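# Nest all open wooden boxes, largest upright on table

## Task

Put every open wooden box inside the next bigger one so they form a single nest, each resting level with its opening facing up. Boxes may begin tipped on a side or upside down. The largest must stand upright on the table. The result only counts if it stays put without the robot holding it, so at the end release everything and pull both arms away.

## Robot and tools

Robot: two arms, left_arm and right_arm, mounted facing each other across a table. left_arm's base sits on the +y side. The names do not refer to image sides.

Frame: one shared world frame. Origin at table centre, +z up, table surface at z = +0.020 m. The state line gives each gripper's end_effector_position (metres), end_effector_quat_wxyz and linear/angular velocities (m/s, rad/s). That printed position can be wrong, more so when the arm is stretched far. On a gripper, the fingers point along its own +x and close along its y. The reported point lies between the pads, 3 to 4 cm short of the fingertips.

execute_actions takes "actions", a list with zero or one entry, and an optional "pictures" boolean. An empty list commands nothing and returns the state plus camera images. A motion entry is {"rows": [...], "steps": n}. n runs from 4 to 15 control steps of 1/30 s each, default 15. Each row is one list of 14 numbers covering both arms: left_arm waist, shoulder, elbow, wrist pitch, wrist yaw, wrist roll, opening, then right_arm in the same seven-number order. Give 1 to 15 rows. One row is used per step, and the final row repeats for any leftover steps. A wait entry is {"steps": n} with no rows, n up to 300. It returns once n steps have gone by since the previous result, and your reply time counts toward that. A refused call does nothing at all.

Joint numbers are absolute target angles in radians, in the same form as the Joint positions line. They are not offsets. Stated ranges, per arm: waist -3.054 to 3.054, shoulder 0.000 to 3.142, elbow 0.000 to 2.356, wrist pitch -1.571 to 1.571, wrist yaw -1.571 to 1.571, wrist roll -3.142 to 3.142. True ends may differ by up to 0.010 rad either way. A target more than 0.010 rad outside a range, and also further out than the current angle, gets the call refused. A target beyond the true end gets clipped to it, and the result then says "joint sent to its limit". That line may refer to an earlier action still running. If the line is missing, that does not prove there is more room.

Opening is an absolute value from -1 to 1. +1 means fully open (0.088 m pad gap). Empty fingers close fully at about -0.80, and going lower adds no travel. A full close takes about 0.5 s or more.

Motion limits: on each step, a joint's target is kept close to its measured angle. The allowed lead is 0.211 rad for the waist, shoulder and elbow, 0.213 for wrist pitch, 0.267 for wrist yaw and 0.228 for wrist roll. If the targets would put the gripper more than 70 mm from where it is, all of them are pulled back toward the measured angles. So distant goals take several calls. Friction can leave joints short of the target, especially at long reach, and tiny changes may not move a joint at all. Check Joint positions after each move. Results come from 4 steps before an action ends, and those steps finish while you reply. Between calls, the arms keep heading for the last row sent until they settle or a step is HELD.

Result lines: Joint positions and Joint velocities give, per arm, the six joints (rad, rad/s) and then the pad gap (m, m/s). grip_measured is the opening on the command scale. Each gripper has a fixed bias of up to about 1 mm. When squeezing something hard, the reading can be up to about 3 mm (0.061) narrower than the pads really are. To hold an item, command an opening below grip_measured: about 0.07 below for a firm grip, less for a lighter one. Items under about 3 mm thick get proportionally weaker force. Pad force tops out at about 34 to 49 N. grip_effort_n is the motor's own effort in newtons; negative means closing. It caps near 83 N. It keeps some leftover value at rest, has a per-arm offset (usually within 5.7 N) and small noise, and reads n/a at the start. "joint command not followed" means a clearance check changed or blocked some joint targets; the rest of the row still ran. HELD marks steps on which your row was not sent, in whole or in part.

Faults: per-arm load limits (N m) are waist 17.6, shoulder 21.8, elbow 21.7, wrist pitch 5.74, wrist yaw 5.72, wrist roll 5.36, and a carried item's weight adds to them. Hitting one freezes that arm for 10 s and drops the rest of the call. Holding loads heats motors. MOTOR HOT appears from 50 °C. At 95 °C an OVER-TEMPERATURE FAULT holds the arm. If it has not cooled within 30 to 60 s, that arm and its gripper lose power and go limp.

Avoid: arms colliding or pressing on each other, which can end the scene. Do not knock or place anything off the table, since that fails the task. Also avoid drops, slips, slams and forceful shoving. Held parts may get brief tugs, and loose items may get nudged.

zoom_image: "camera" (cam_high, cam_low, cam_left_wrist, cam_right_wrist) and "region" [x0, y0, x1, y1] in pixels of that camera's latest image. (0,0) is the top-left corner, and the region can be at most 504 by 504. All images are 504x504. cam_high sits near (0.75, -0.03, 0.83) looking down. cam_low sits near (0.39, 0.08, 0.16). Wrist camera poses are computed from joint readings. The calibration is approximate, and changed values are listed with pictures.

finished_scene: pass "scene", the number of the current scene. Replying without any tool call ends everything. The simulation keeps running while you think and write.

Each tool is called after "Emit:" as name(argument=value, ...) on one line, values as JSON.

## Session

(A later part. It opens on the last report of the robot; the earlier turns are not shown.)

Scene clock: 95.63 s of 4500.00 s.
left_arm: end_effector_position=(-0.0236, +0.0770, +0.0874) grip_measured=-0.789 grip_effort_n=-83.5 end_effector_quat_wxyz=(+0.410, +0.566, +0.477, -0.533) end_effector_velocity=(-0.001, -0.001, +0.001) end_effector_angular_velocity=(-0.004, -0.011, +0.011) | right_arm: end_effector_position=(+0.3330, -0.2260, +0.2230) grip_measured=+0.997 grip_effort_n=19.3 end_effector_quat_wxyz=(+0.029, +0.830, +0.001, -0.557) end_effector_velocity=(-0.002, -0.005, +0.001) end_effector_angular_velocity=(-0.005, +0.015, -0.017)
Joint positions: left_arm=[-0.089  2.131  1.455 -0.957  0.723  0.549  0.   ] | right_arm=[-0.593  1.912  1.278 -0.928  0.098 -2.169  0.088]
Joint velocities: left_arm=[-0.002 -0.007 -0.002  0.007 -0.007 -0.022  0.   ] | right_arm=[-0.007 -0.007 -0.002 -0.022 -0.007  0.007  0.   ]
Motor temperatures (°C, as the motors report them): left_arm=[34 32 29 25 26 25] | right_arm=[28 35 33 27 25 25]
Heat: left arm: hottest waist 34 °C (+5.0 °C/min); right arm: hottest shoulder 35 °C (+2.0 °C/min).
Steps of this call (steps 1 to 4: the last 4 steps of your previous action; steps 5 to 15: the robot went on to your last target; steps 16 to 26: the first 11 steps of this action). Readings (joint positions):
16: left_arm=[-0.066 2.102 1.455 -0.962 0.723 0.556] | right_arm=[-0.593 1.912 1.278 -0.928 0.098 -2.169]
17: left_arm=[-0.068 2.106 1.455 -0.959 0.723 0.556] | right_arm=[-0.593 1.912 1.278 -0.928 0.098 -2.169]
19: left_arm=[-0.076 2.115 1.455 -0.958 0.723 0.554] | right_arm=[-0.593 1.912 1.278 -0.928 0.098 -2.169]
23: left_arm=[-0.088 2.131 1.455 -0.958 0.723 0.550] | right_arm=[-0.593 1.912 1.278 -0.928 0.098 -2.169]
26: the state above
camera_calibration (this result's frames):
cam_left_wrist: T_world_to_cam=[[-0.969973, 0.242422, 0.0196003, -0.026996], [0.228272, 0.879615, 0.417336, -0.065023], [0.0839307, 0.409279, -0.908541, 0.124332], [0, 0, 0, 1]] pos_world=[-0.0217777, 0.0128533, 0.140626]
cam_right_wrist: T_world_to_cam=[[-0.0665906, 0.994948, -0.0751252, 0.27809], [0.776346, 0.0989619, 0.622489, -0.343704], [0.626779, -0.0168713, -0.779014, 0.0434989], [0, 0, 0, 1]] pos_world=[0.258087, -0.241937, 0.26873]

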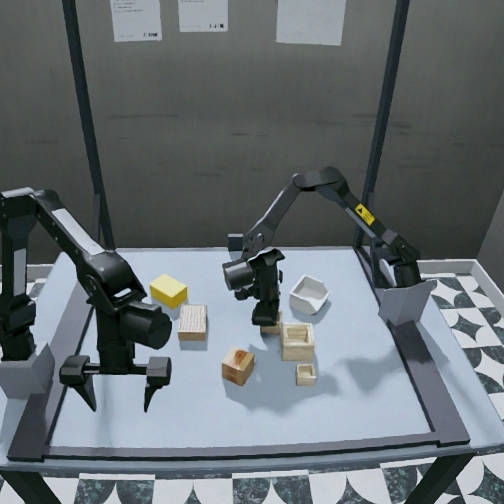

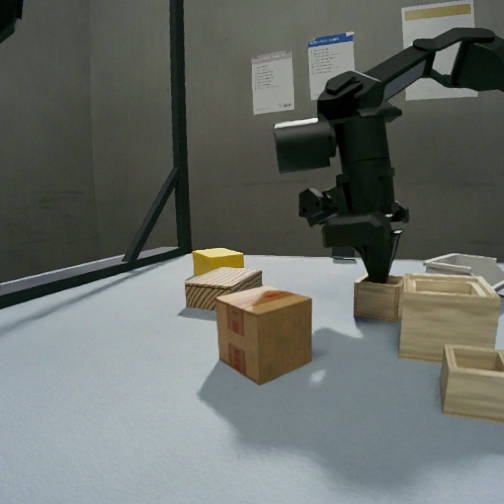

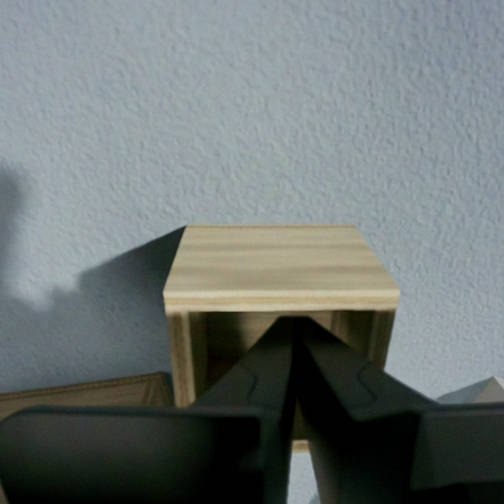

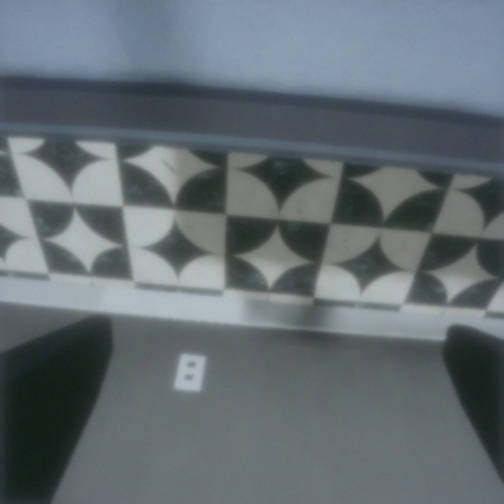

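Inside. Expand.

Emit:
execute_actions(actions=[{"rows":[[-0.088,2.142,1.455,-0.955,0.722,0.545,0.2,-0.593,1.912,1.278,-0.928,0.098,-2.169,1]],"steps":15}])

Emit:
execute_actions(actions=[{"rows":[[-0.06,2.11,1.45,-0.96,0.722,0.54,0.2,-0.593,1.912,1.278,-0.928,0.098,-2.169,1],[-0.05,2.10,1.45,-0.96,0.722,0.54,0.2,-0.593,1.912,1.278,-0.928,0.098,-2.169,1],[-0.04,2.08,1.45,-0.96,0.722,0.52,0.2,-0.593,1.912,1.278,-0.928,0.098,-2.169,1],[-0.03,2.06,1.45,-0.96,0.722,0.5,0.2,-0.593,1.912,1.278,-0.928,0.098,-2.169,1],[-0.02,2.04,1.44,-0.96,0.722,0.46,0.2,-0.593,1.912,1.278,-0.928,0.098,-2.169,1],[-0.01,2.02,1.44,-0.97,0.722,0.42,0.2,-0.593,1.912,1.278,-0.928,0.098,-2.169,1],[0.0,2.0,1.43,-0.97,0.722,0.38,0.2,-0.593,1.912,1.278,-0.928,0.098,-2.169,1],[0.02,1.98,1.43,-0.98,0.722,0.3,0.2,-0.593,1.912,1.278,-0.928,0.098,-2.169,1],[0.04,1.95,1.42,-0.98,0.722,0.2,0.2,-0.593,1.912,1.278,-0.928,0.098,-2.169,1]],"steps":15}])

Emit:
execute_actions(actions=[{"rows":[[0.2,2.0,1.40,-1.1,0.75,-0.2,0.2,-0.593,1.912,1.278,-0.928,0.098,-2.169,1]],"steps":15}])

Emit:
execute_actions(actions=[{"rows":[[0.275,2.12,1.399,-1.13,0.736,-0.67,0.2,-0.593,1.912,1.278,-0.928,0.098,-2.169,1]],"steps":15}])

Emit:
execute_actions(actions=[])

Scene clock: 96.40 s of 4500.00 s.
left_arm: end_effector_position=(-0.0235, +0.0770, +0.0873) grip_measured=-0.215 grip_effort_n=83.0 end_effector_quat_wxyz=(+0.410, +0.566, +0.477, -0.533) end_effector_velocity=(-0.001, +0.002, -0.000) end_effector_angular_velocity=(+0.009, -0.006, +0.010) | right_arm: end_effector_position=(+0.3330, -0.2260, +0.2230) grip_measured=+0.997 grip_effort_n=19.8 end_effector_quat_wxyz=(+0.029, +0.830, +0.001, -0.557) end_effector_velocity=(-0.002, -0.002, +0.001) end_effector_angular_velocity=(-0.006, +0.008, +0.019)
Joint positions: left_arm=[-0.089  2.132  1.455 -0.956  0.723  0.548  0.028] | right_arm=[-0.593  1.912  1.278 -0.928  0.098 -2.169  0.088]
Joint velocities: left_arm=[-0.002 -0.002 -0.002 -0.007 -0.007 -0.007 -0.005] | right_arm=[-0.002 -0.007 -0.002 -0.007 -0.007 -0.022 -0.   ]
Motor temperatures (°C, as the motors report them): left_arm=[34 32 29 25 26 25] | right_arm=[28 35 33 27 25 25]
Heat: left arm: hottest waist 34 °C (+5.1 °C/min); right arm: hottest shoulder 35 °C (+2.0 °C/min).
Steps of this call (steps 1 to 4: the last 4 steps of your previous action; steps 5 to 12: the robot went on to your last target; steps 13 to 23: the first 11 steps of this action). Readings (joint positions):
13: left_arm=[-0.089 2.132 1.455 -0.956 0.723 0.548] | right_arm=[-0.593 1.912 1.278 -0.928 0.098 -2.169]
14: left_arm=[-0.089 2.132 1.455 -0.956 0.723 0.548] | right_arm=[-0.593 1.912 1.278 -0.928 0.098 -2.169]
16: left_arm=[-0.089 2.132 1.455 -0.956 0.723 0.548] | right_arm=[-0.593 1.912 1.278 -0.928 0.098 -2.169]
20: left_arm=[-0.089 2.132 1.455 -0.956 0.723 0.548] | right_arm=[-0.593 1.912 1.278 -0.928 0.098 -2.169]
23: the state above

Scene clock: 96.90 s of 4500.00 s.
left_arm: end_effector_position=(-0.0207, +0.0700, +0.1399) grip_measured=-0.216 grip_effort_n=83.0 end_effector_quat_wxyz=(+0.516, +0.492, +0.499, -0.492) end_effector_velocity=(-0.007, -0.035, +0.229) end_effector_angular_velocity=(-0.561, -0.201, +0.884) | right_arm: end_effector_position=(+0.3330, -0.2260, +0.2230) grip_measured=+0.997 grip_effort_n=19.3 end_effector_quat_wxyz=(+0.029, +0.830, +0.001, -0.557) end_effector_velocity=(+0.003, -0.001, +0.001) end_effector_angular_velocity=(+0.002, -0.010, +0.000)
Joint positions: left_arm=[ 0.006  2.009  1.434 -0.973  0.723  0.318  0.028] | right_arm=[-0.593  1.912  1.278 -0.928  0.098 -2.169  0.088]
Joint velocities: left_arm=[ 0.369 -0.545 -0.037 -0.051 -0.007 -0.916  0.   ] | right_arm=[-0.007 -0.002 -0.002  0.007  0.007 -0.007  0.   ]
Motor temperatures (°C, as the motors report them): left_arm=[35 32 29 25 26 25] | right_arm=[28 35 33 27 25 25]
Heat: left arm: hottest waist 35 °C (+6.0 °C/min); right arm: hottest shoulder 35 °C (+2.0 °C/min).
Steps of this call (steps 1 to 4: the last 4 steps of your previous action; steps 5 to 15: the first 11 steps of this action). Readings (joint positions):
5: left_arm=[-0.088 2.132 1.455 -0.956 0.723 0.548] | right_arm=[-0.593 1.912 1.278 -0.928 0.098 -2.169]
6: left_arm=[-0.086 2.132 1.455 -0.956 0.723 0.546] | right_arm=[-0.593 1.912 1.278 -0.928 0.098 -2.169]
8: left_arm=[-0.075 2.125 1.454 -0.956 0.723 0.536] | right_arm=[-0.593 1.912 1.278 -0.928 0.098 -2.169]
12: left_arm=[-0.033 2.070 1.442 -0.963 0.723 0.446] | right_arm=[-0.593 1.912 1.278 -0.928 0.098 -2.169]
15: the state above

Scene clock: 97.40 s of 4500.00 s.
left_arm: end_effector_position=(+0.0177, +0.1015, +0.1848) grip_measured=-0.216 grip_effort_n=83.0 end_effector_quat_wxyz=(+0.656, +0.270, +0.636, -0.305) end_effector_velocity=(-0.020, +0.005, -0.008) end_effector_angular_velocity=(+0.038, +0.087, +0.362) | right_arm: end_effector_position=(+0.3330, -0.2260, +0.2230) grip_measured=+0.997 grip_effort_n=18.8 end_effector_quat_wxyz=(+0.029, +0.830, +0.001, -0.557) end_effector_velocity=(-0.004, -0.007, -0.001) end_effector_angular_velocity=(-0.028, +0.026, -0.003)
Joint positions: left_arm=[ 0.197  1.992  1.405 -1.091  0.744 -0.156  0.028] | right_arm=[-0.593  1.912  1.278 -0.928  0.098 -2.169  0.088]
Joint velocities: left_arm=[-0.032 -0.002 -0.002 -0.066  0.037 -0.344 -0.   ] | right_arm=[-0.002 -0.002 -0.002 -0.037 -0.007 -0.007 -0.   ]
Motor temperatures (°C, as the motors report them): left_arm=[35 32 29 25 26 25] | right_arm=[28 35 33 27 25 25]
Heat: left arm: hottest waist 35 °C (+6.1 °C/min); right arm: hottest shoulder 35 °C (+2.0 °C/min).
Steps of this call (steps 1 to 4: the last 4 steps of your previous action; steps 5 to 15: the first 11 steps of this action). Readings (joint positions):
5: left_arm=[0.038 1.965 1.431 -0.984 0.727 0.212] | right_arm=[-0.593 1.912 1.278 -0.928 0.098 -2.169]
6: left_arm=[0.056 1.966 1.429 -1.014 0.737 0.160] | right_arm=[-0.593 1.912 1.278 -0.928 0.098 -2.169]
8: left_arm=[0.113 1.972 1.417 -1.054 0.739 0.062] | right_arm=[-0.593 1.912 1.278 -0.928 0.098 -2.169]
12: left_arm=[0.192 1.991 1.405 -1.083 0.739 -0.104] | right_arm=[-0.593 1.912 1.278 -0.928 0.098 -2.169]
15: the state above

Scene clock: 97.90 s of 4500.00 s.
left_arm: end_effector_position=(+0.0546, +0.1277, +0.1720) grip_measured=-0.215 grip_effort_n=83.0 end_effector_quat_wxyz=(+0.688, +0.073, +0.718, -0.081) end_effector_velocity=(+0.002, +0.002, +0.002) end_effector_angular_velocity=(+0.034, -0.013, +0.449) | right_arm: end_effector_position=(+0.3330, -0.2260, +0.2230) grip_measured=+0.997 grip_effort_n=19.3 end_effector_quat_wxyz=(+0.029, +0.830, +0.001, -0.557) end_effector_velocity=(-0.002, -0.005, +0.001) end_effector_angular_velocity=(-0.011, +0.015, -0.003)
Joint positions: left_arm=[ 0.271  2.111  1.397 -1.126  0.737 -0.613  0.028] | right_arm=[-0.593  1.912  1.278 -0.928  0.098 -2.169  0.088]
Joint velocities: left_arm=[ 0.002 -0.002  0.002 -0.007 -0.022 -0.447 -0.   ] | right_arm=[-0.007 -0.007 -0.002 -0.022 -0.007 -0.007 -0.   ]
Motor temperatures (°C, as the motors report them): left_arm=[35 32 29 25 26 25] | right_arm=[28 35 33 27 25 25]
Heat: left arm: hottest waist 35 °C (+6.0 °C/min); right arm: hottest shoulder 35 °C (+2.0 °C/min).
Steps of this call (steps 1 to 4: the last 4 steps of your previous action; steps 5 to 15: the first 11 steps of this action). Readings (joint positions):
5: left_arm=[0.197 2.002 1.404 -1.100 0.747 -0.211] | right_arm=[-0.593 1.912 1.278 -0.928 0.098 -2.169]
6: left_arm=[0.204 2.016 1.407 -1.107 0.749 -0.263] | right_arm=[-0.593 1.912 1.278 -0.928 0.098 -2.169]
8: left_arm=[0.231 2.053 1.408 -1.114 0.747 -0.361] | right_arm=[-0.593 1.912 1.278 -0.928 0.098 -2.169]
12: left_arm=[0.269 2.108 1.397 -1.125 0.737 -0.545] | right_arm=[-0.593 1.912 1.278 -0.928 0.098 -2.169]
15: the state above

Scene clock: 98.03 s of 4500.00 s.
left_arm: end_effector_position=(+0.0545, +0.1281, +0.1717) grip_measured=-0.215 grip_effort_n=83.0 end_effector_quat_wxyz=(+0.689, +0.061, +0.720, -0.067) end_effector_velocity=(+0.003, +0.005, -0.002) end_effector_angular_velocity=(+0.029, -0.008, +0.151) | right_arm: end_effector_position=(+0.3330, -0.2260, +0.2230) grip_measured=+0.997 grip_effort_n=18.8 end_effector_quat_wxyz=(+0.029, +0.830, +0.001, -0.557) end_effector_velocity=(+0.000, -0.003, +0.000) end_effector_angular_velocity=(-0.012, -0.002, +0.001)
Joint positions: left_arm=[ 0.271  2.112  1.397 -1.128  0.737 -0.649  0.028] | right_arm=[-0.593  1.912  1.278 -0.928  0.098 -2.169  0.088]
Joint velocities: left_arm=[ 0.002  0.007 -0.002 -0.007 -0.022 -0.139 -0.   ] | right_arm=[-0.002 -0.002 -0.002 -0.007  0.007 -0.007 -0.   ]
Motor temperatures (°C, as the motors report them): left_arm=[35 32 29 25 26 25] | right_arm=[28 35 33 27 25 25]
Heat: left arm: hottest waist 35 °C (+5.1 °C/min); right arm: hottest shoulder 35 °C (+2.0 °C/min).
Kept back: nothing.
Steps of this call (steps 1 to 4: the last 4 steps of your previous action). Readings (joint positions):
1: left_arm=[0.271 2.111 1.397 -1.127 0.737 -0.626] | right_arm=[-0.593 1.912 1.278 -0.928 0.098 -2.169]
2: left_arm=[0.271 2.111 1.397 -1.127 0.737 -0.636] | right_arm=[-0.593 1.912 1.278 -0.928 0.098 -2.169]
4: the state above
camera_calibration (this result's frames):
cam_left_wrist: T_world_to_cam=[[-0.210374, -0.977513, -0.0145172, 0.155505], [-0.909448, 0.190235, 0.369749, -0.00449726], [-0.358673, 0.0909884, -0.929018, 0.241848], [0, 0, 0, 1]] pos_world=[0.115369, 0.130858, 0.228601]
cam_right_wrist: T_world_to_cam=[[-0.0665906, 0.994948, -0.0751252, 0.27809], [0.776346, 0.0989619, 0.622489, -0.343704], [0.626779, -0.0168713, -0.779014, 0.0434989], [0, 0, 0, 1]] pos_world=[0.258087, -0.241937, 0.26873]

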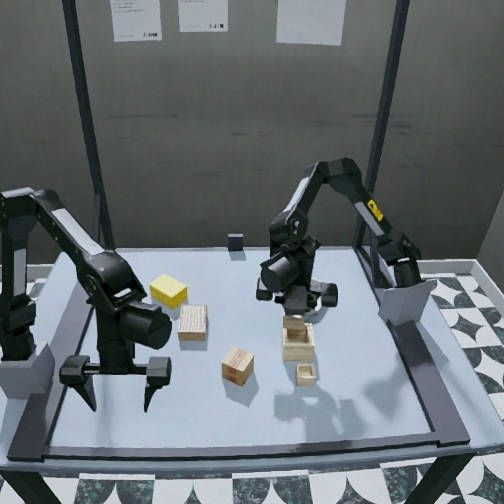

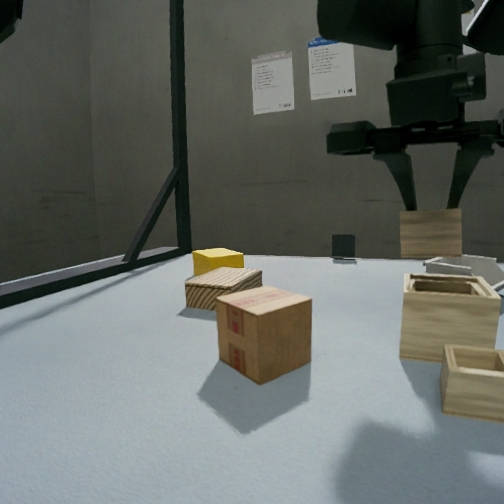

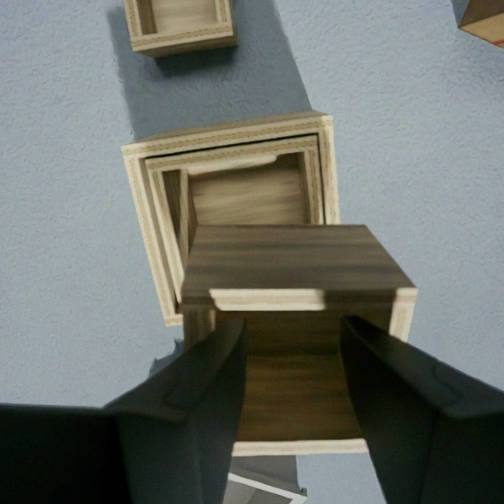

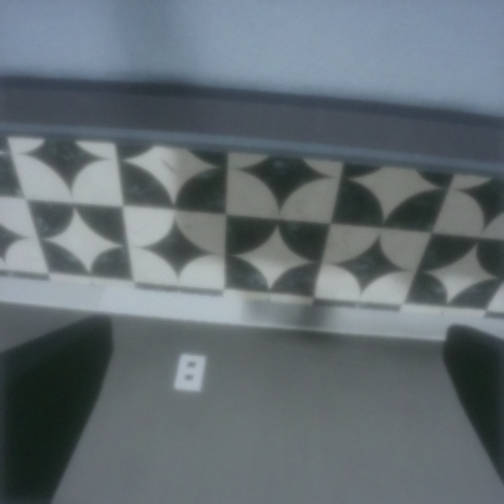

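Emit:
execute_actions(actions=[{"rows":[[0.335,2.145,1.399,-1.13,0.736,-0.77,0.2,-0.593,1.912,1.278,-0.928,0.098,-2.169,1]],"steps":15}])

Emit:
execute_actions(actions=[])

Scene clock: 98.63 s of 4500.00 s.
left_arm: end_effector_position=(+0.0726, +0.1367, +0.1798) grip_measured=-0.215 grip_effort_n=83.0 end_effector_quat_wxyz=(+0.692, -0.008, +0.722, -0.014) end_effector_velocity=(-0.002, +0.001, -0.002) end_effector_angular_velocity=(+0.015, +0.002, +0.036) | right_arm: end_effector_position=(+0.3330, -0.2260, +0.2230) grip_measured=+0.997 grip_effort_n=18.8 end_effector_quat_wxyz=(+0.029, +0.830, +0.001, -0.557) end_effector_velocity=(-0.003, -0.004, -0.001) end_effector_angular_velocity=(-0.011, +0.018, -0.013)
Joint positions: left_arm=[ 0.331  2.135  1.397 -1.128  0.737 -0.761  0.028] | right_arm=[-0.593  1.912  1.278 -0.928  0.098 -2.169  0.088]
Joint velocities: left_arm=[-0.007 -0.002 -0.002 -0.007 -0.007 -0.037  0.   ] | right_arm=[-0.002 -0.002 -0.002 -0.022 -0.007  0.007 -0.   ]
Motor temperatures (°C, as the motors report them): left_arm=[35 32 29 25 26 25] | right_arm=[28 35 33 27 25 25]
Heat: left arm: hottest waist 35 °C (+5.0 °C/min); right arm: hottest shoulder 35 °C (+2.0 °C/min).
Steps of this call (steps 1 to 7: the robot went on to your last target; steps 8 to 18: the first 11 steps of this action). Readings (joint positions):
8: left_arm=[0.272 2.114 1.397 -1.128 0.737 -0.676] | right_arm=[-0.593 1.912 1.278 -0.928 0.098 -2.169]
9: left_arm=[0.278 2.116 1.397 -1.128 0.737 -0.699] | right_arm=[-0.593 1.912 1.278 -0.928 0.098 -2.169]
11: left_arm=[0.300 2.124 1.397 -1.128 0.737 -0.728] | right_arm=[-0.593 1.912 1.278 -0.928 0.098 -2.169]
15: left_arm=[0.329 2.135 1.397 -1.128 0.737 -0.754] | right_arm=[-0.593 1.912 1.278 -0.928 0.098 -2.169]
18: the state above

Scene clock: 98.77 s of 4500.00 s.
left_arm: end_effector_position=(+0.0727, +0.1368, +0.1797) grip_measured=-0.215 grip_effort_n=83.0 end_effector_quat_wxyz=(+0.692, -0.009, +0.722, -0.013) end_effector_velocity=(-0.001, +0.002, -0.001) end_effector_angular_velocity=(+0.022, -0.012, +0.003) | right_arm: end_effector_position=(+0.3330, -0.2260, +0.2230) grip_measured=+0.997 grip_effort_n=18.8 end_effector_quat_wxyz=(+0.029, +0.830, +0.001, -0.557) end_effector_velocity=(+0.003, -0.001, +0.001) end_effector_angular_velocity=(+0.007, -0.010, -0.013)
Joint positions: left_arm=[ 0.331  2.136  1.397 -1.128  0.737 -0.765  0.028] | right_arm=[-0.593  1.912  1.278 -0.928  0.098 -2.169  0.088]
Joint velocities: left_arm=[-0.007 -0.002  0.002 -0.007 -0.022 -0.007  0.   ] | right_arm=[-0.007 -0.002 -0.002  0.007  0.007  0.007  0.   ]
Motor temperatures (°C, as the motors report them): left_arm=[35 32 29 25 26 25] | right_arm=[28 35 33 27 25 25]
Heat: left arm: hottest waist 35 °C (+5.0 °C/min); right arm: hottest shoulder 35 °C (+2.0 °C/min).
Kept back: nothing.
Steps of this call (steps 1 to 4: the last 4 steps of your previous action). Readings (joint positions):
1: left_arm=[0.331 2.135 1.397 -1.128 0.737 -0.762] | right_arm=[-0.593 1.912 1.278 -0.928 0.098 -2.169]
2: left_arm=[0.331 2.135 1.397 -1.128 0.737 -0.764] | right_arm=[-0.593 1.912 1.278 -0.928 0.098 -2.169]
4: the state above
camera_calibration (this result's frames):
cam_left_wrist: T_world_to_cam=[[-0.0363965, -0.999329, 0.00419278, 0.154852], [-0.929005, 0.0353808, 0.368372, 0.030279], [-0.368273, 0.00951233, -0.929669, 0.266993], [0, 0, 0, 1]] pos_world=[0.132092, 0.151137, 0.236412]
cam_right_wrist: T_world_to_cam=[[-0.0665906, 0.994948, -0.0751252, 0.27809], [0.776346, 0.0989619, 0.622489, -0.343704], [0.626779, -0.0168713, -0.779014, 0.0434989], [0, 0, 0, 1]] pos_world=[0.258087, -0.241937, 0.26873]

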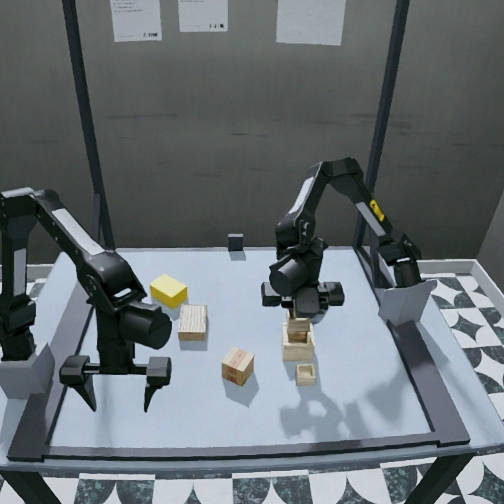

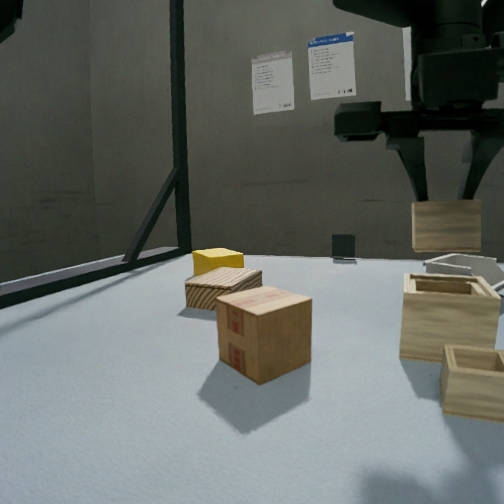

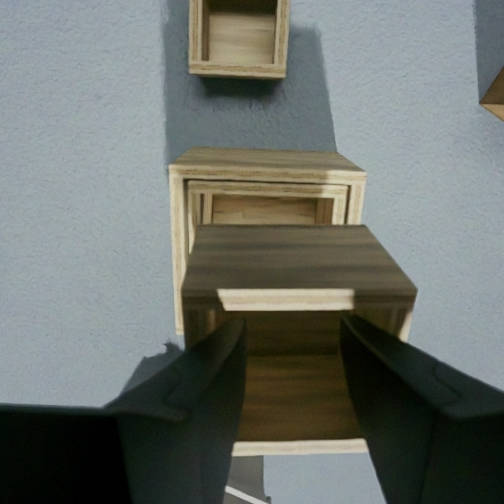

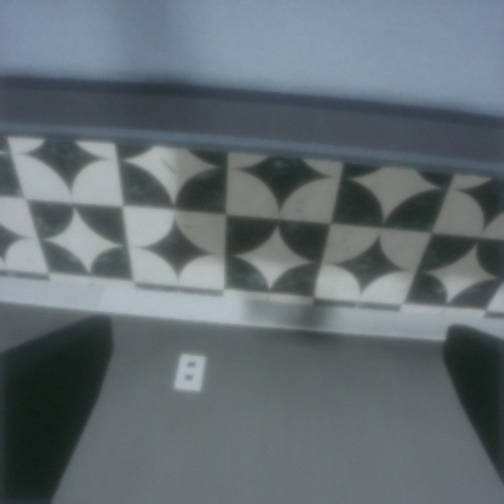

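Emit:
execute_actions(actions=[{"rows":[[0.30,2.185,1.399,-1.13,0.736,-0.80,0.2,-0.593,1.912,1.278,-0.928,0.098,-2.169,1]],"steps":15}])

Emit:
execute_actions(actions=[])

Scene clock: 99.47 s of 4500.00 s.
left_arm: end_effector_position=(+0.0709, +0.1388, +0.1628) grip_measured=-0.215 grip_effort_n=83.0 end_effector_quat_wxyz=(+0.682, -0.006, +0.732, +0.014) end_effector_velocity=(-0.005, +0.002, -0.000) end_effector_angular_velocity=(+0.009, +0.017, +0.020) | right_arm: end_effector_position=(+0.3330, -0.2260, +0.2230) grip_measured=+0.997 grip_effort_n=19.3 end_effector_quat_wxyz=(+0.029, +0.830, +0.001, -0.557) end_effector_velocity=(+0.002, +0.001, +0.002) end_effector_angular_velocity=(+0.013, +0.000, +0.004)
Joint positions: left_arm=[ 0.299  2.175  1.398 -1.129  0.737 -0.795  0.028] | right_arm=[-0.593  1.912  1.278 -0.928  0.098 -2.169  0.088]
Joint velocities: left_arm=[-0.002 -0.002 -0.002 -0.022  0.007 -0.007 -0.   ] | right_arm=[-0.007 -0.002  0.002  0.007 -0.007 -0.007 -0.   ]
Motor temperatures (°C, as the motors report them): left_arm=[35 32 29 25 26 25] | right_arm=[28 35 33 27 25 25]
Heat: left arm: hottest waist 35 °C (+5.0 °C/min); right arm: hottest shoulder 35 °C (+2.0 °C/min).
Steps of this call (steps 1 to 10: the robot went on to your last target; steps 11 to 21: the first 11 steps of this action). Readings (joint positions):
11: left_arm=[0.330 2.139 1.397 -1.129 0.737 -0.770] | right_arm=[-0.593 1.912 1.278 -0.928 0.098 -2.169]
12: left_arm=[0.327 2.144 1.398 -1.129 0.737 -0.777] | right_arm=[-0.593 1.912 1.278 -0.928 0.098 -2.169]
14: left_arm=[0.316 2.156 1.398 -1.129 0.737 -0.786] | right_arm=[-0.593 1.912 1.278 -0.928 0.098 -2.169]
18: left_arm=[0.300 2.175 1.398 -1.129 0.737 -0.793] | right_arm=[-0.593 1.912 1.278 -0.928 0.098 -2.169]
21: the state above

Scene clock: 99.60 s of 4500.00 s.
left_arm: end_effector_position=(+0.0725, +0.1405, +0.1621) grip_measured=-0.068 grip_effort_n=15.6 end_effector_quat_wxyz=(+0.683, -0.005, +0.731, +0.019) end_effector_velocity=(-0.026, +0.010, -0.003) end_effector_angular_velocity=(+0.038, +0.119, +0.117) | right_arm: end_effector_position=(+0.3330, -0.2260, +0.2230) grip_measured=+0.997 grip_effort_n=18.8 end_effector_quat_wxyz=(+0.029, +0.830, +0.001, -0.557) end_effector_velocity=(+0.001, -0.002, +0.002) end_effector_angular_velocity=(-0.008, -0.005, +0.003)
Joint positions: left_arm=[ 0.3    2.179  1.398 -1.131  0.729 -0.797  0.036] | right_arm=[-0.593  1.912  1.278 -0.928  0.098 -2.169  0.088]
Joint velocities: left_arm=[-0.012  0.002 -0.007 -0.125  0.066 -0.037  0.175] | right_arm=[-0.002 -0.002  0.002 -0.007  0.007 -0.007 -0.   ]
Motor temperatures (°C, as the motors report them): left_arm=[35 32 29 25 26 25] | right_arm=[28 35 33 27 25 25]
Heat: left arm: hottest waist 35 °C (+5.0 °C/min); right arm: hottest shoulder 35 °C (+2.0 °C/min).
Kept back: nothing.
Steps of this call (steps 1 to 4: the last 4 steps of your previous action). Readings (joint positions):
1: left_arm=[0.299 2.175 1.398 -1.128 0.735 -0.796] | right_arm=[-0.593 1.912 1.278 -0.928 0.098 -2.169]
2: left_arm=[0.299 2.176 1.398 -1.124 0.727 -0.796] | right_arm=[-0.593 1.912 1.278 -0.928 0.098 -2.169]
4: the state above
camera_calibration (this result's frames):
cam_left_wrist: T_world_to_cam=[[0.000198338, -0.998905, -0.0467948, 0.164231], [-0.919409, -0.0185867, 0.392863, 0.0393595], [-0.393303, 0.0429456, -0.918405, 0.245834], [0, 0, 0, 1]] pos_world=[0.132842, 0.154225, 0.217998]
cam_right_wrist: T_world_to_cam=[[-0.0665906, 0.994948, -0.0751252, 0.27809], [0.776346, 0.0989619, 0.622489, -0.343704], [0.626779, -0.0168713, -0.779014, 0.0434989], [0, 0, 0, 1]] pos_world=[0.258087, -0.241937, 0.26873]

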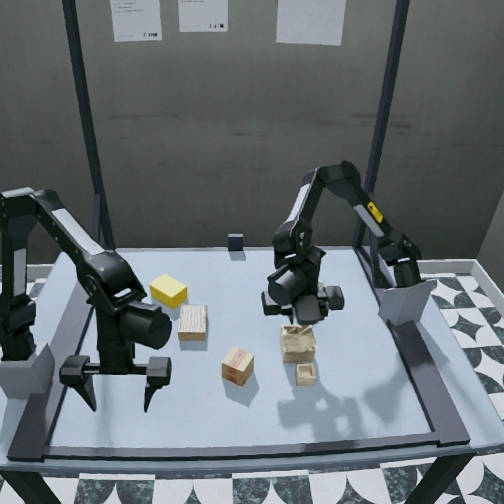

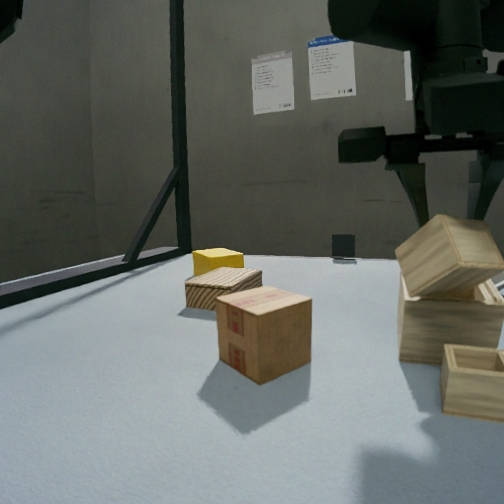

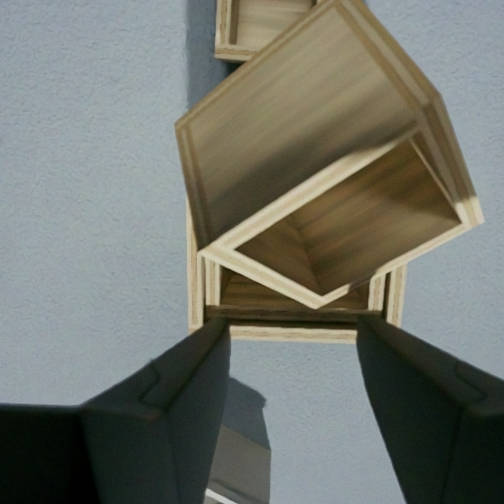

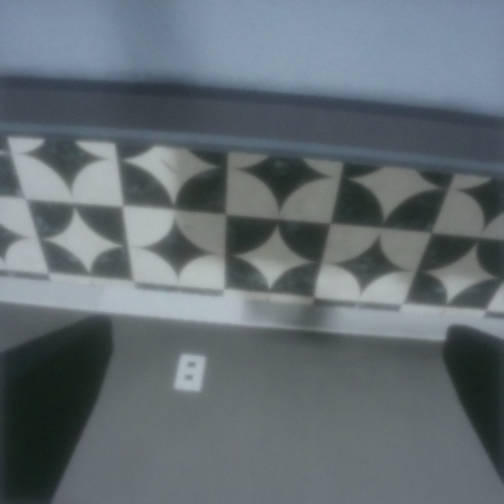

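Emit:
execute_actions(actions=[{"rows":[[0.33,2.10,1.399,-1.13,0.736,-0.77,0.2,-0.593,1.912,1.278,-0.928,0.098,-2.169,1]],"steps":15}])

Emit:
execute_actions(actions=[])

Scene clock: 100.07 s of 4500.00 s.
left_arm: end_effector_position=(+0.0680, +0.1341, +0.1841) grip_measured=+0.197 grip_effort_n=15.6 end_effector_quat_wxyz=(+0.697, -0.008, +0.717, -0.017) end_effector_velocity=(+0.000, +0.001, -0.001) end_effector_angular_velocity=(+0.006, -0.006, +0.004) | right_arm: end_effector_position=(+0.3330, -0.2260, +0.2230) grip_measured=+0.997 grip_effort_n=19.3 end_effector_quat_wxyz=(+0.029, +0.830, +0.001, -0.557) end_effector_velocity=(+0.001, -0.003, -0.001) end_effector_angular_velocity=(-0.021, +0.001, +0.014)
Joint positions: left_arm=[ 0.326  2.112  1.397 -1.13   0.733 -0.775  0.049] | right_arm=[-0.593  1.912  1.278 -0.928  0.098 -2.169  0.088]
Joint velocities: left_arm=[-0.002 -0.002 -0.007  0.007 -0.007 -0.007 -0.   ] | right_arm=[-0.002  0.002 -0.002 -0.007  0.007 -0.022 -0.   ]
Motor temperatures (°C, as the motors report them): left_arm=[35 32 29 25 26 25] | right_arm=[28 35 33 27 25 25]
Heat: left arm: hottest waist 35 °C (+5.1 °C/min); right arm: hottest shoulder 35 °C (+2.0 °C/min).
Steps of this call (steps 1 to 3: the robot went on to your last target; steps 4 to 14: the first 11 steps of this action). Readings (joint positions):
4: left_arm=[0.300 2.175 1.398 -1.131 0.733 -0.796] | right_arm=[-0.593 1.912 1.278 -0.928 0.098 -2.169]
5: left_arm=[0.303 2.169 1.397 -1.130 0.733 -0.792] | right_arm=[-0.593 1.912 1.278 -0.928 0.098 -2.169]
7: left_arm=[0.311 2.153 1.397 -1.130 0.733 -0.784] | right_arm=[-0.593 1.912 1.278 -0.928 0.098 -2.169]
11: left_arm=[0.324 2.117 1.397 -1.130 0.733 -0.777] | right_arm=[-0.593 1.912 1.278 -0.928 0.098 -2.169]
14: the state above

Scene clock: 100.20 s of 4500.00 s.
left_arm: end_effector_position=(+0.0680, +0.1341, +0.1841) grip_measured=+0.197 grip_effort_n=15.6 end_effector_quat_wxyz=(+0.697, -0.008, +0.717, -0.017) end_effector_velocity=(-0.004, -0.000, +0.001) end_effector_angular_velocity=(-0.003, +0.007, -0.008) | right_arm: end_effector_position=(+0.3330, -0.2260, +0.2230) grip_measured=+0.997 grip_effort_n=19.8 end_effector_quat_wxyz=(+0.029, +0.830, +0.001, -0.557) end_effector_velocity=(+0.000, -0.003, +0.000) end_effector_angular_velocity=(-0.006, -0.003, -0.012)
Joint positions: left_arm=[ 0.326  2.112  1.397 -1.13   0.733 -0.774  0.049] | right_arm=[-0.593  1.912  1.278 -0.928  0.098 -2.169  0.088]
Joint velocities: left_arm=[-0.002 -0.007 -0.002 -0.007  0.007  0.007 -0.   ] | right_arm=[-0.002 -0.002 -0.002 -0.007  0.007  0.007  0.   ]
Motor temperatures (°C, as the motors report them): left_arm=[35 32 29 25 26 25] | right_arm=[28 35 33 27 25 25]
Heat: left arm: hottest waist 35 °C (+5.1 °C/min); right arm: hottest shoulder 35 °C (+2.0 °C/min).
Kept back: nothing.
Steps of this call (steps 1 to 4: the last 4 steps of your previous action). Readings (joint positions):
1: left_arm=[0.326 2.112 1.397 -1.130 0.733 -0.774] | right_arm=[-0.593 1.912 1.278 -0.928 0.098 -2.169]
2: left_arm=[0.326 2.112 1.397 -1.130 0.733 -0.774] | right_arm=[-0.593 1.912 1.278 -0.928 0.098 -2.169]
4: the state above
camera_calibration (this result's frames):
cam_left_wrist: T_world_to_cam=[[-0.0449793, -0.998955, 0.00815313, 0.151831], [-0.933443, 0.0449343, 0.355901, 0.0256875], [-0.355895, 0.00839769, -0.934488, 0.26953], [0, 0, 0, 1]] pos_world=[0.126732, 0.148254, 0.241493]
cam_right_wrist: T_world_to_cam=[[-0.0665906, 0.994948, -0.0751252, 0.27809], [0.776346, 0.0989619, 0.622489, -0.343704], [0.626779, -0.0168713, -0.779014, 0.0434989], [0, 0, 0, 1]] pos_world=[0.258087, -0.241937, 0.26873]

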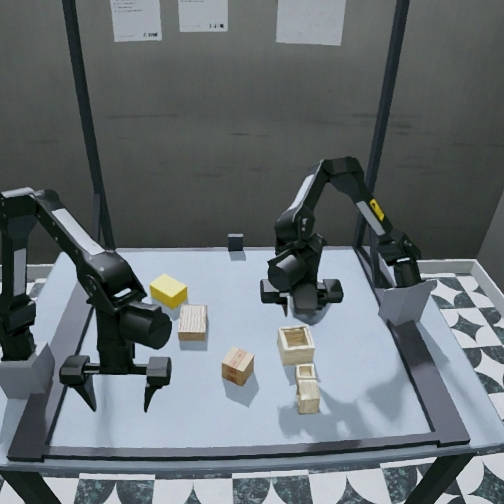

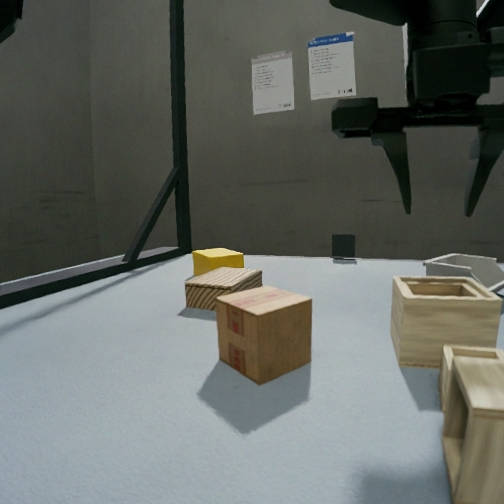

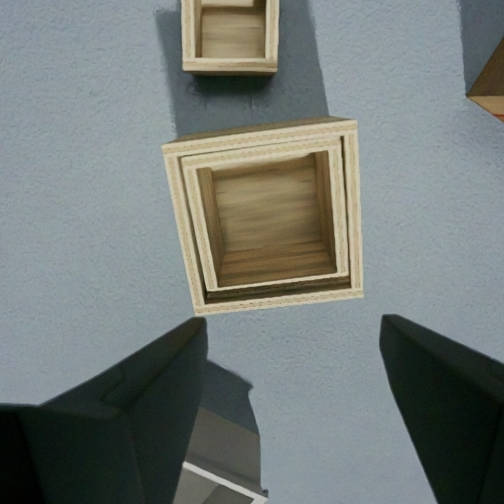

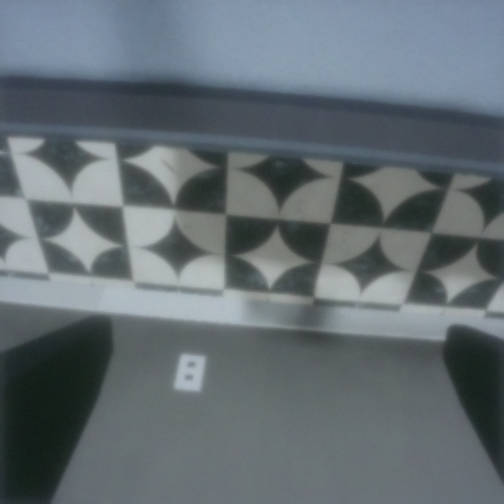

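Emit:
zoom_image(camera="cam_high", region=[240, 310, 380, 430])

Emit:
zoom_image(camera="cam_low", region=[354, 320, 504, 504])

Region (240, 310, 380, 430) of cam_high's 504x504 image, scaled by 3.600, with more detail than that image has; it fills the top 432 rows of this view, and the rest is white.

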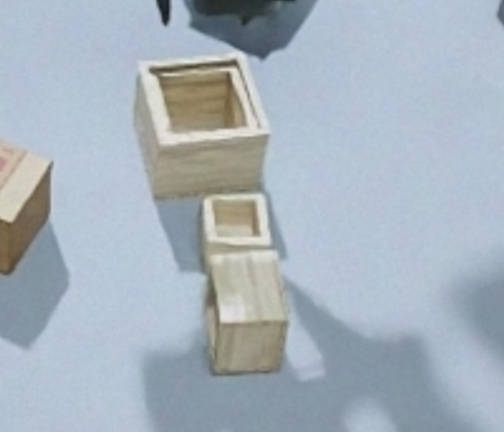

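Region (354, 320, 504, 504) of cam_low's 504x504 image, scaled by 2.739, with more detail than that image has; it fills the left 411 columns of this view, and the rest is white.

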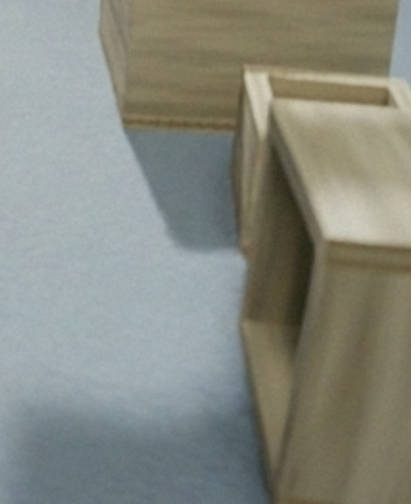

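Emit:
execute_actions(actions=[{"rows":[[0.55,2.25,1.399,-1.2,0.736,-0.6,-1,-0.593,1.912,1.278,-0.928,0.098,-2.169,1]],"steps":15}])

Emit:
execute_actions(actions=[])

Scene clock: 101.20 s of 4500.00 s.
left_arm: end_effector_position=(+0.1249, +0.1850, +0.2041) grip_measured=-0.789 grip_effort_n=-83.5 end_effector_quat_wxyz=(-0.676, +0.072, -0.733, -0.002) end_effector_velocity=(-0.015, -0.001, -0.007) end_effector_angular_velocity=(+0.043, +0.031, -0.066) | right_arm: end_effector_position=(+0.3330, -0.2260, +0.2230) grip_measured=+0.997 grip_effort_n=18.4 end_effector_quat_wxyz=(+0.029, +0.830, +0.001, -0.557) end_effector_velocity=(+0.001, -0.005, -0.001) end_effector_angular_velocity=(-0.014, +0.000, -0.004)
Joint positions: left_arm=[ 0.549  2.236  1.4   -1.193  0.734 -0.614  0.   ] | right_arm=[-0.593  1.912  1.278 -0.928  0.098 -2.169  0.088]
Joint velocities: left_arm=[-0.037 -0.002  0.002 -0.051 -0.007  0.066 -0.   ] | right_arm=[-0.007 -0.002 -0.007 -0.007  0.007 -0.007 -0.   ]
Motor temperatures (°C, as the motors report them): left_arm=[35 32 29 25 26 25] | right_arm=[28 35 33 27 25 25]
Heat: left arm: hottest waist 35 °C (+5.1 °C/min); right arm: hottest shoulder 35 °C (+2.0 °C/min).
Steps of this call (steps 1 to 15: the robot went on to your last target; steps 16 to 19: nothing new was sent; steps 20 to 30: the first 11 steps of this action). Readings (joint positions):
20: left_arm=[0.330 2.119 1.397 -1.136 0.736 -0.755] | right_arm=[-0.593 1.912 1.278 -0.928 0.098 -2.169]
21: left_arm=[0.350 2.132 1.400 -1.151 0.743 -0.721] | right_arm=[-0.593 1.912 1.278 -0.928 0.098 -2.169]
23: left_arm=[0.421 2.169 1.402 -1.166 0.743 -0.674] | right_arm=[-0.593 1.912 1.278 -0.928 0.098 -2.169]
27: left_arm=[0.538 2.230 1.400 -1.188 0.734 -0.628] | right_arm=[-0.593 1.912 1.278 -0.928 0.098 -2.169]
30: the state above

Scene clock: 101.33 s of 4500.00 s.
left_arm: end_effector_position=(+0.1237, +0.1849, +0.2029) grip_measured=-0.789 grip_effort_n=-83.5 end_effector_quat_wxyz=(-0.675, +0.068, -0.735, -0.002) end_effector_velocity=(+0.001, +0.003, -0.008) end_effector_angular_velocity=(+0.010, +0.029, +0.012) | right_arm: end_effector_position=(+0.3330, -0.2260, +0.2230) grip_measured=+0.997 grip_effort_n=19.3 end_effector_quat_wxyz=(+0.029, +0.830, +0.001, -0.557) end_effector_velocity=(-0.002, -0.003, -0.000) end_effector_angular_velocity=(-0.004, +0.010, +0.004)
Joint positions: left_arm=[ 0.545  2.238  1.4   -1.197  0.734 -0.607  0.   ] | right_arm=[-0.593  1.912  1.278 -0.928  0.098 -2.169  0.088]
Joint velocities: left_arm=[-0.002  0.027 -0.002 -0.007  0.007  0.007 -0.   ] | right_arm=[-0.002 -0.007 -0.007 -0.007 -0.007 -0.007 -0.   ]
Motor temperatures (°C, as the motors report them): left_arm=[35 32 29 25 26 25] | right_arm=[28 35 33 27 25 25]
Heat: left arm: hottest waist 35 °C (+5.1 °C/min); right arm: hottest shoulder 35 °C (+2.0 °C/min).
Kept back: nothing.
Steps of this call (steps 1 to 4: the last 4 steps of your previous action). Readings (joint positions):
1: left_arm=[0.548 2.236 1.400 -1.195 0.734 -0.611] | right_arm=[-0.593 1.912 1.278 -0.928 0.098 -2.169]
2: left_arm=[0.546 2.236 1.400 -1.196 0.734 -0.609] | right_arm=[-0.593 1.912 1.278 -0.928 0.098 -2.169]
4: the state above
camera_calibration (this result's frames):
cam_left_wrist: T_world_to_cam=[[0.0686741, -0.995603, 0.0637009, 0.17898], [-0.911659, -0.0366956, 0.409305, 0.0702902], [-0.405168, -0.0861821, -0.910171, 0.325174], [0, 0, 0, 1]] pos_world=[0.183539, 0.208796, 0.255792]
cam_right_wrist: T_world_to_cam=[[-0.0665906, 0.994948, -0.0751252, 0.27809], [0.776346, 0.0989619, 0.622489, -0.343704], [0.626779, -0.0168713, -0.779014, 0.0434989], [0, 0, 0, 1]] pos_world=[0.258087, -0.241937, 0.26873]

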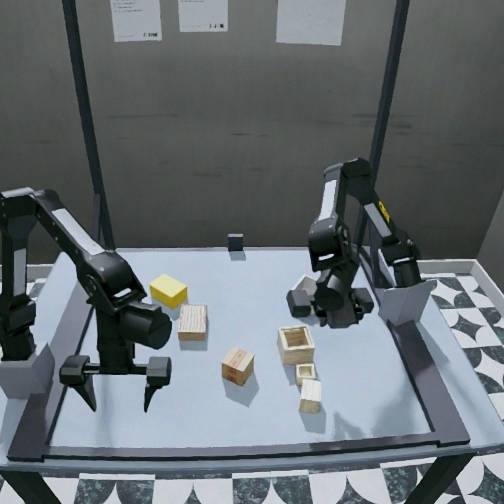

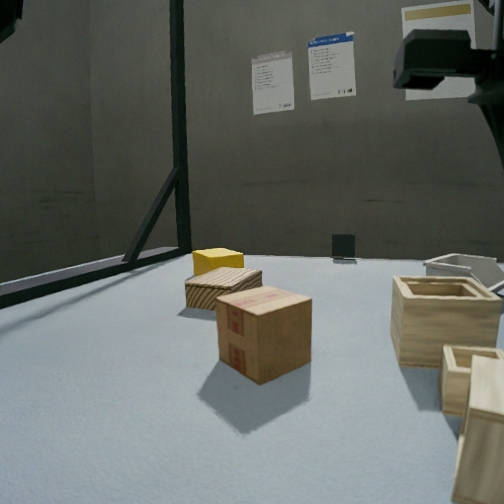

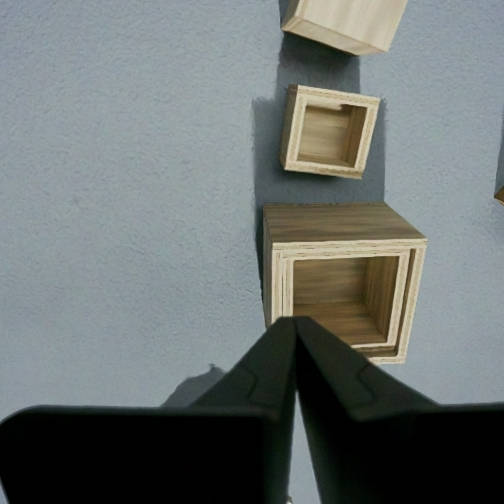

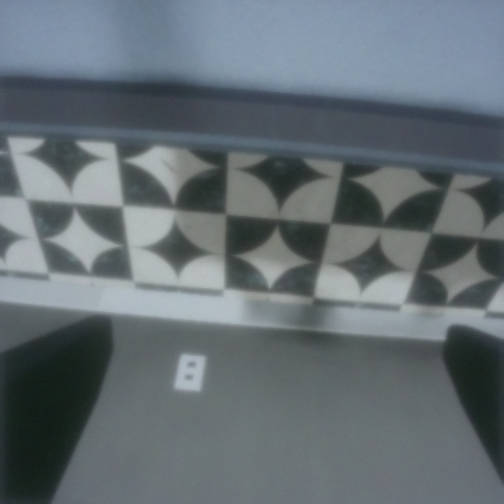

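Emit:
execute_actions(actions=[{"rows":[[0.62,2.30,1.40,-1.2,0.3,0.6,1,-0.593,1.912,1.278,-0.928,0.098,-2.169,1]],"steps":15}])

Emit:
execute_actions(actions=[])

Scene clock: 102.20 s of 4500.00 s.
left_arm: end_effector_position=(+0.1674, +0.2579, +0.2077) grip_measured=+0.417 grip_effort_n=15.6 end_effector_quat_wxyz=(+0.702, +0.204, +0.681, -0.035) end_effector_velocity=(+0.009, +0.034, +0.007) end_effector_angular_velocity=(+0.349, +0.243, -1.407) | right_arm: end_effector_position=(+0.3330, -0.2260, +0.2230) grip_measured=+0.997 grip_effort_n=20.2 end_effector_quat_wxyz=(+0.029, +0.830, +0.001, -0.557) end_effector_velocity=(-0.001, -0.002, -0.000) end_effector_angular_velocity=(-0.010, +0.011, +0.017)
Joint positions: left_arm=[ 0.619  2.29   1.4   -1.201  0.338 -0.086  0.059] | right_arm=[-0.593  1.912  1.278 -0.928  0.098 -2.169  0.088]
Joint velocities: left_arm=[-0.012 -0.002 -0.002 -0.022 -0.256  1.443  0.175] | right_arm=[-0.002 -0.002 -0.002 -0.007 -0.007 -0.022 -0.   ]
Motor temperatures (°C, as the motors report them): left_arm=[35 32 29 25 26 25] | right_arm=[28 35 33 27 25 25]
Heat: left arm: hottest waist 35 °C (+5.1 °C/min); right arm: hottest shoulder 35 °C (+2.0 °C/min).
Steps of this call (steps 1 to 15: the robot went on to your last target; steps 16 to 26: the first 11 steps of this action). Readings (joint positions):
16: left_arm=[0.546 2.244 1.400 -1.200 0.714 -0.577] | right_arm=[-0.593 1.912 1.278 -0.928 0.098 -2.169]
17: left_arm=[0.552 2.249 1.400 -1.201 0.653 -0.524] | right_arm=[-0.593 1.912 1.278 -0.928 0.098 -2.169]
19: left_arm=[0.577 2.265 1.400 -1.201 0.537 -0.426] | right_arm=[-0.593 1.912 1.278 -0.928 0.098 -2.169]
23: left_arm=[0.617 2.290 1.400 -1.201 0.379 -0.233] | right_arm=[-0.593 1.912 1.278 -0.928 0.098 -2.169]
26: the state above

Scene clock: 102.33 s of 4500.00 s.
left_arm: end_effector_position=(+0.1688, +0.2609, +0.2084) grip_measured=+0.875 grip_effort_n=-7.2 end_effector_quat_wxyz=(+0.679, +0.279, +0.672, -0.093) end_effector_velocity=(+0.004, +0.011, +0.006) end_effector_angular_velocity=(+0.200, +0.318, -1.400) | right_arm: end_effector_position=(+0.3330, -0.2260, +0.2230) grip_measured=+0.997 grip_effort_n=19.8 end_effector_quat_wxyz=(+0.029, +0.830, +0.001, -0.557) end_effector_velocity=(-0.001, -0.002, -0.000) end_effector_angular_velocity=(-0.004, +0.010, +0.004)
Joint positions: left_arm=[ 0.619  2.291  1.4   -1.201  0.315  0.108  0.082] | right_arm=[-0.593  1.912  1.278 -0.928  0.098 -2.169  0.088]
Joint velocities: left_arm=[-0.002 -0.007  0.002 -0.007 -0.095  1.443  0.109] | right_arm=[-0.002 -0.002 -0.002 -0.007 -0.007 -0.007 -0.   ]
Motor temperatures (°C, as the motors report them): left_arm=[35 32 29 25 26 25] | right_arm=[28 35 33 27 25 25]
Heat: left arm: hottest waist 35 °C (+5.1 °C/min); right arm: hottest shoulder 35 °C (+2.0 °C/min).
Kept back: nothing.
Steps of this call (steps 1 to 4: the last 4 steps of your previous action). Readings (joint positions):
1: left_arm=[0.619 2.290 1.400 -1.201 0.331 -0.038] | right_arm=[-0.593 1.912 1.278 -0.928 0.098 -2.169]
2: left_arm=[0.619 2.290 1.400 -1.201 0.324 0.011] | right_arm=[-0.593 1.912 1.278 -0.928 0.098 -2.169]
4: the state above
camera_calibration (this result's frames):
cam_left_wrist: T_world_to_cam=[[-0.52597, -0.803491, -0.278852, 0.372774], [-0.828839, 0.410708, 0.379928, -0.0126402], [-0.190742, 0.430954, -0.881984, 0.178024], [0, 0, 0, 1]] pos_world=[0.219547, 0.227992, 0.265765]
cam_right_wrist: T_world_to_cam=[[-0.0665906, 0.994948, -0.0751252, 0.27809], [0.776346, 0.0989619, 0.622489, -0.343704], [0.626779, -0.0168713, -0.779014, 0.0434989], [0, 0, 0, 1]] pos_world=[0.258087, -0.241937, 0.26873]

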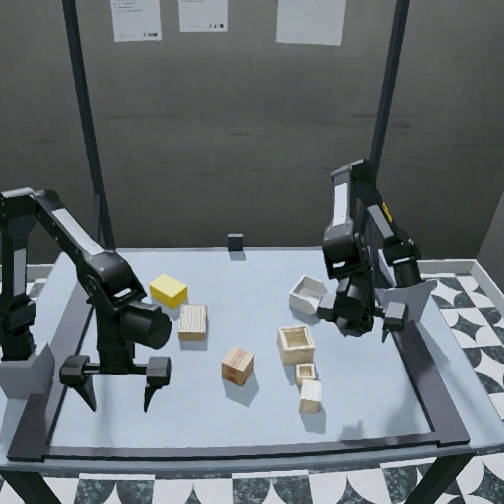

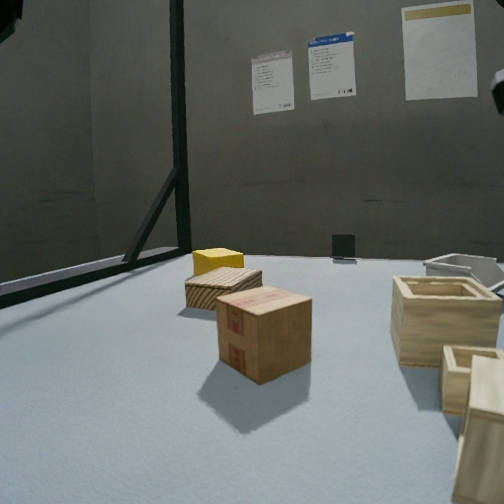

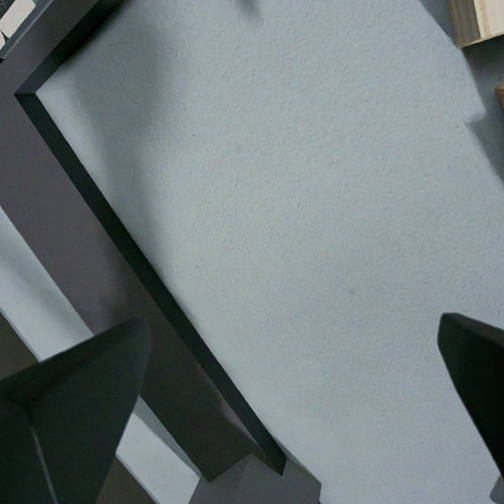

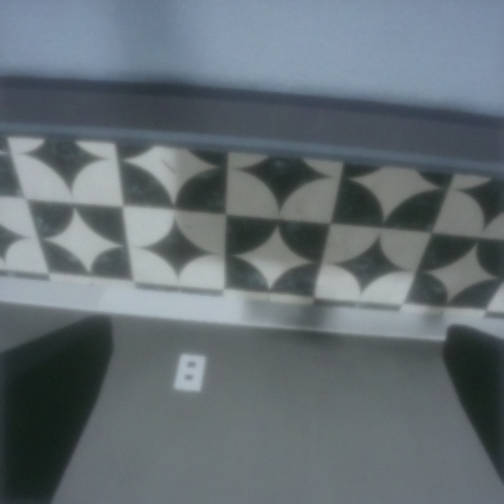

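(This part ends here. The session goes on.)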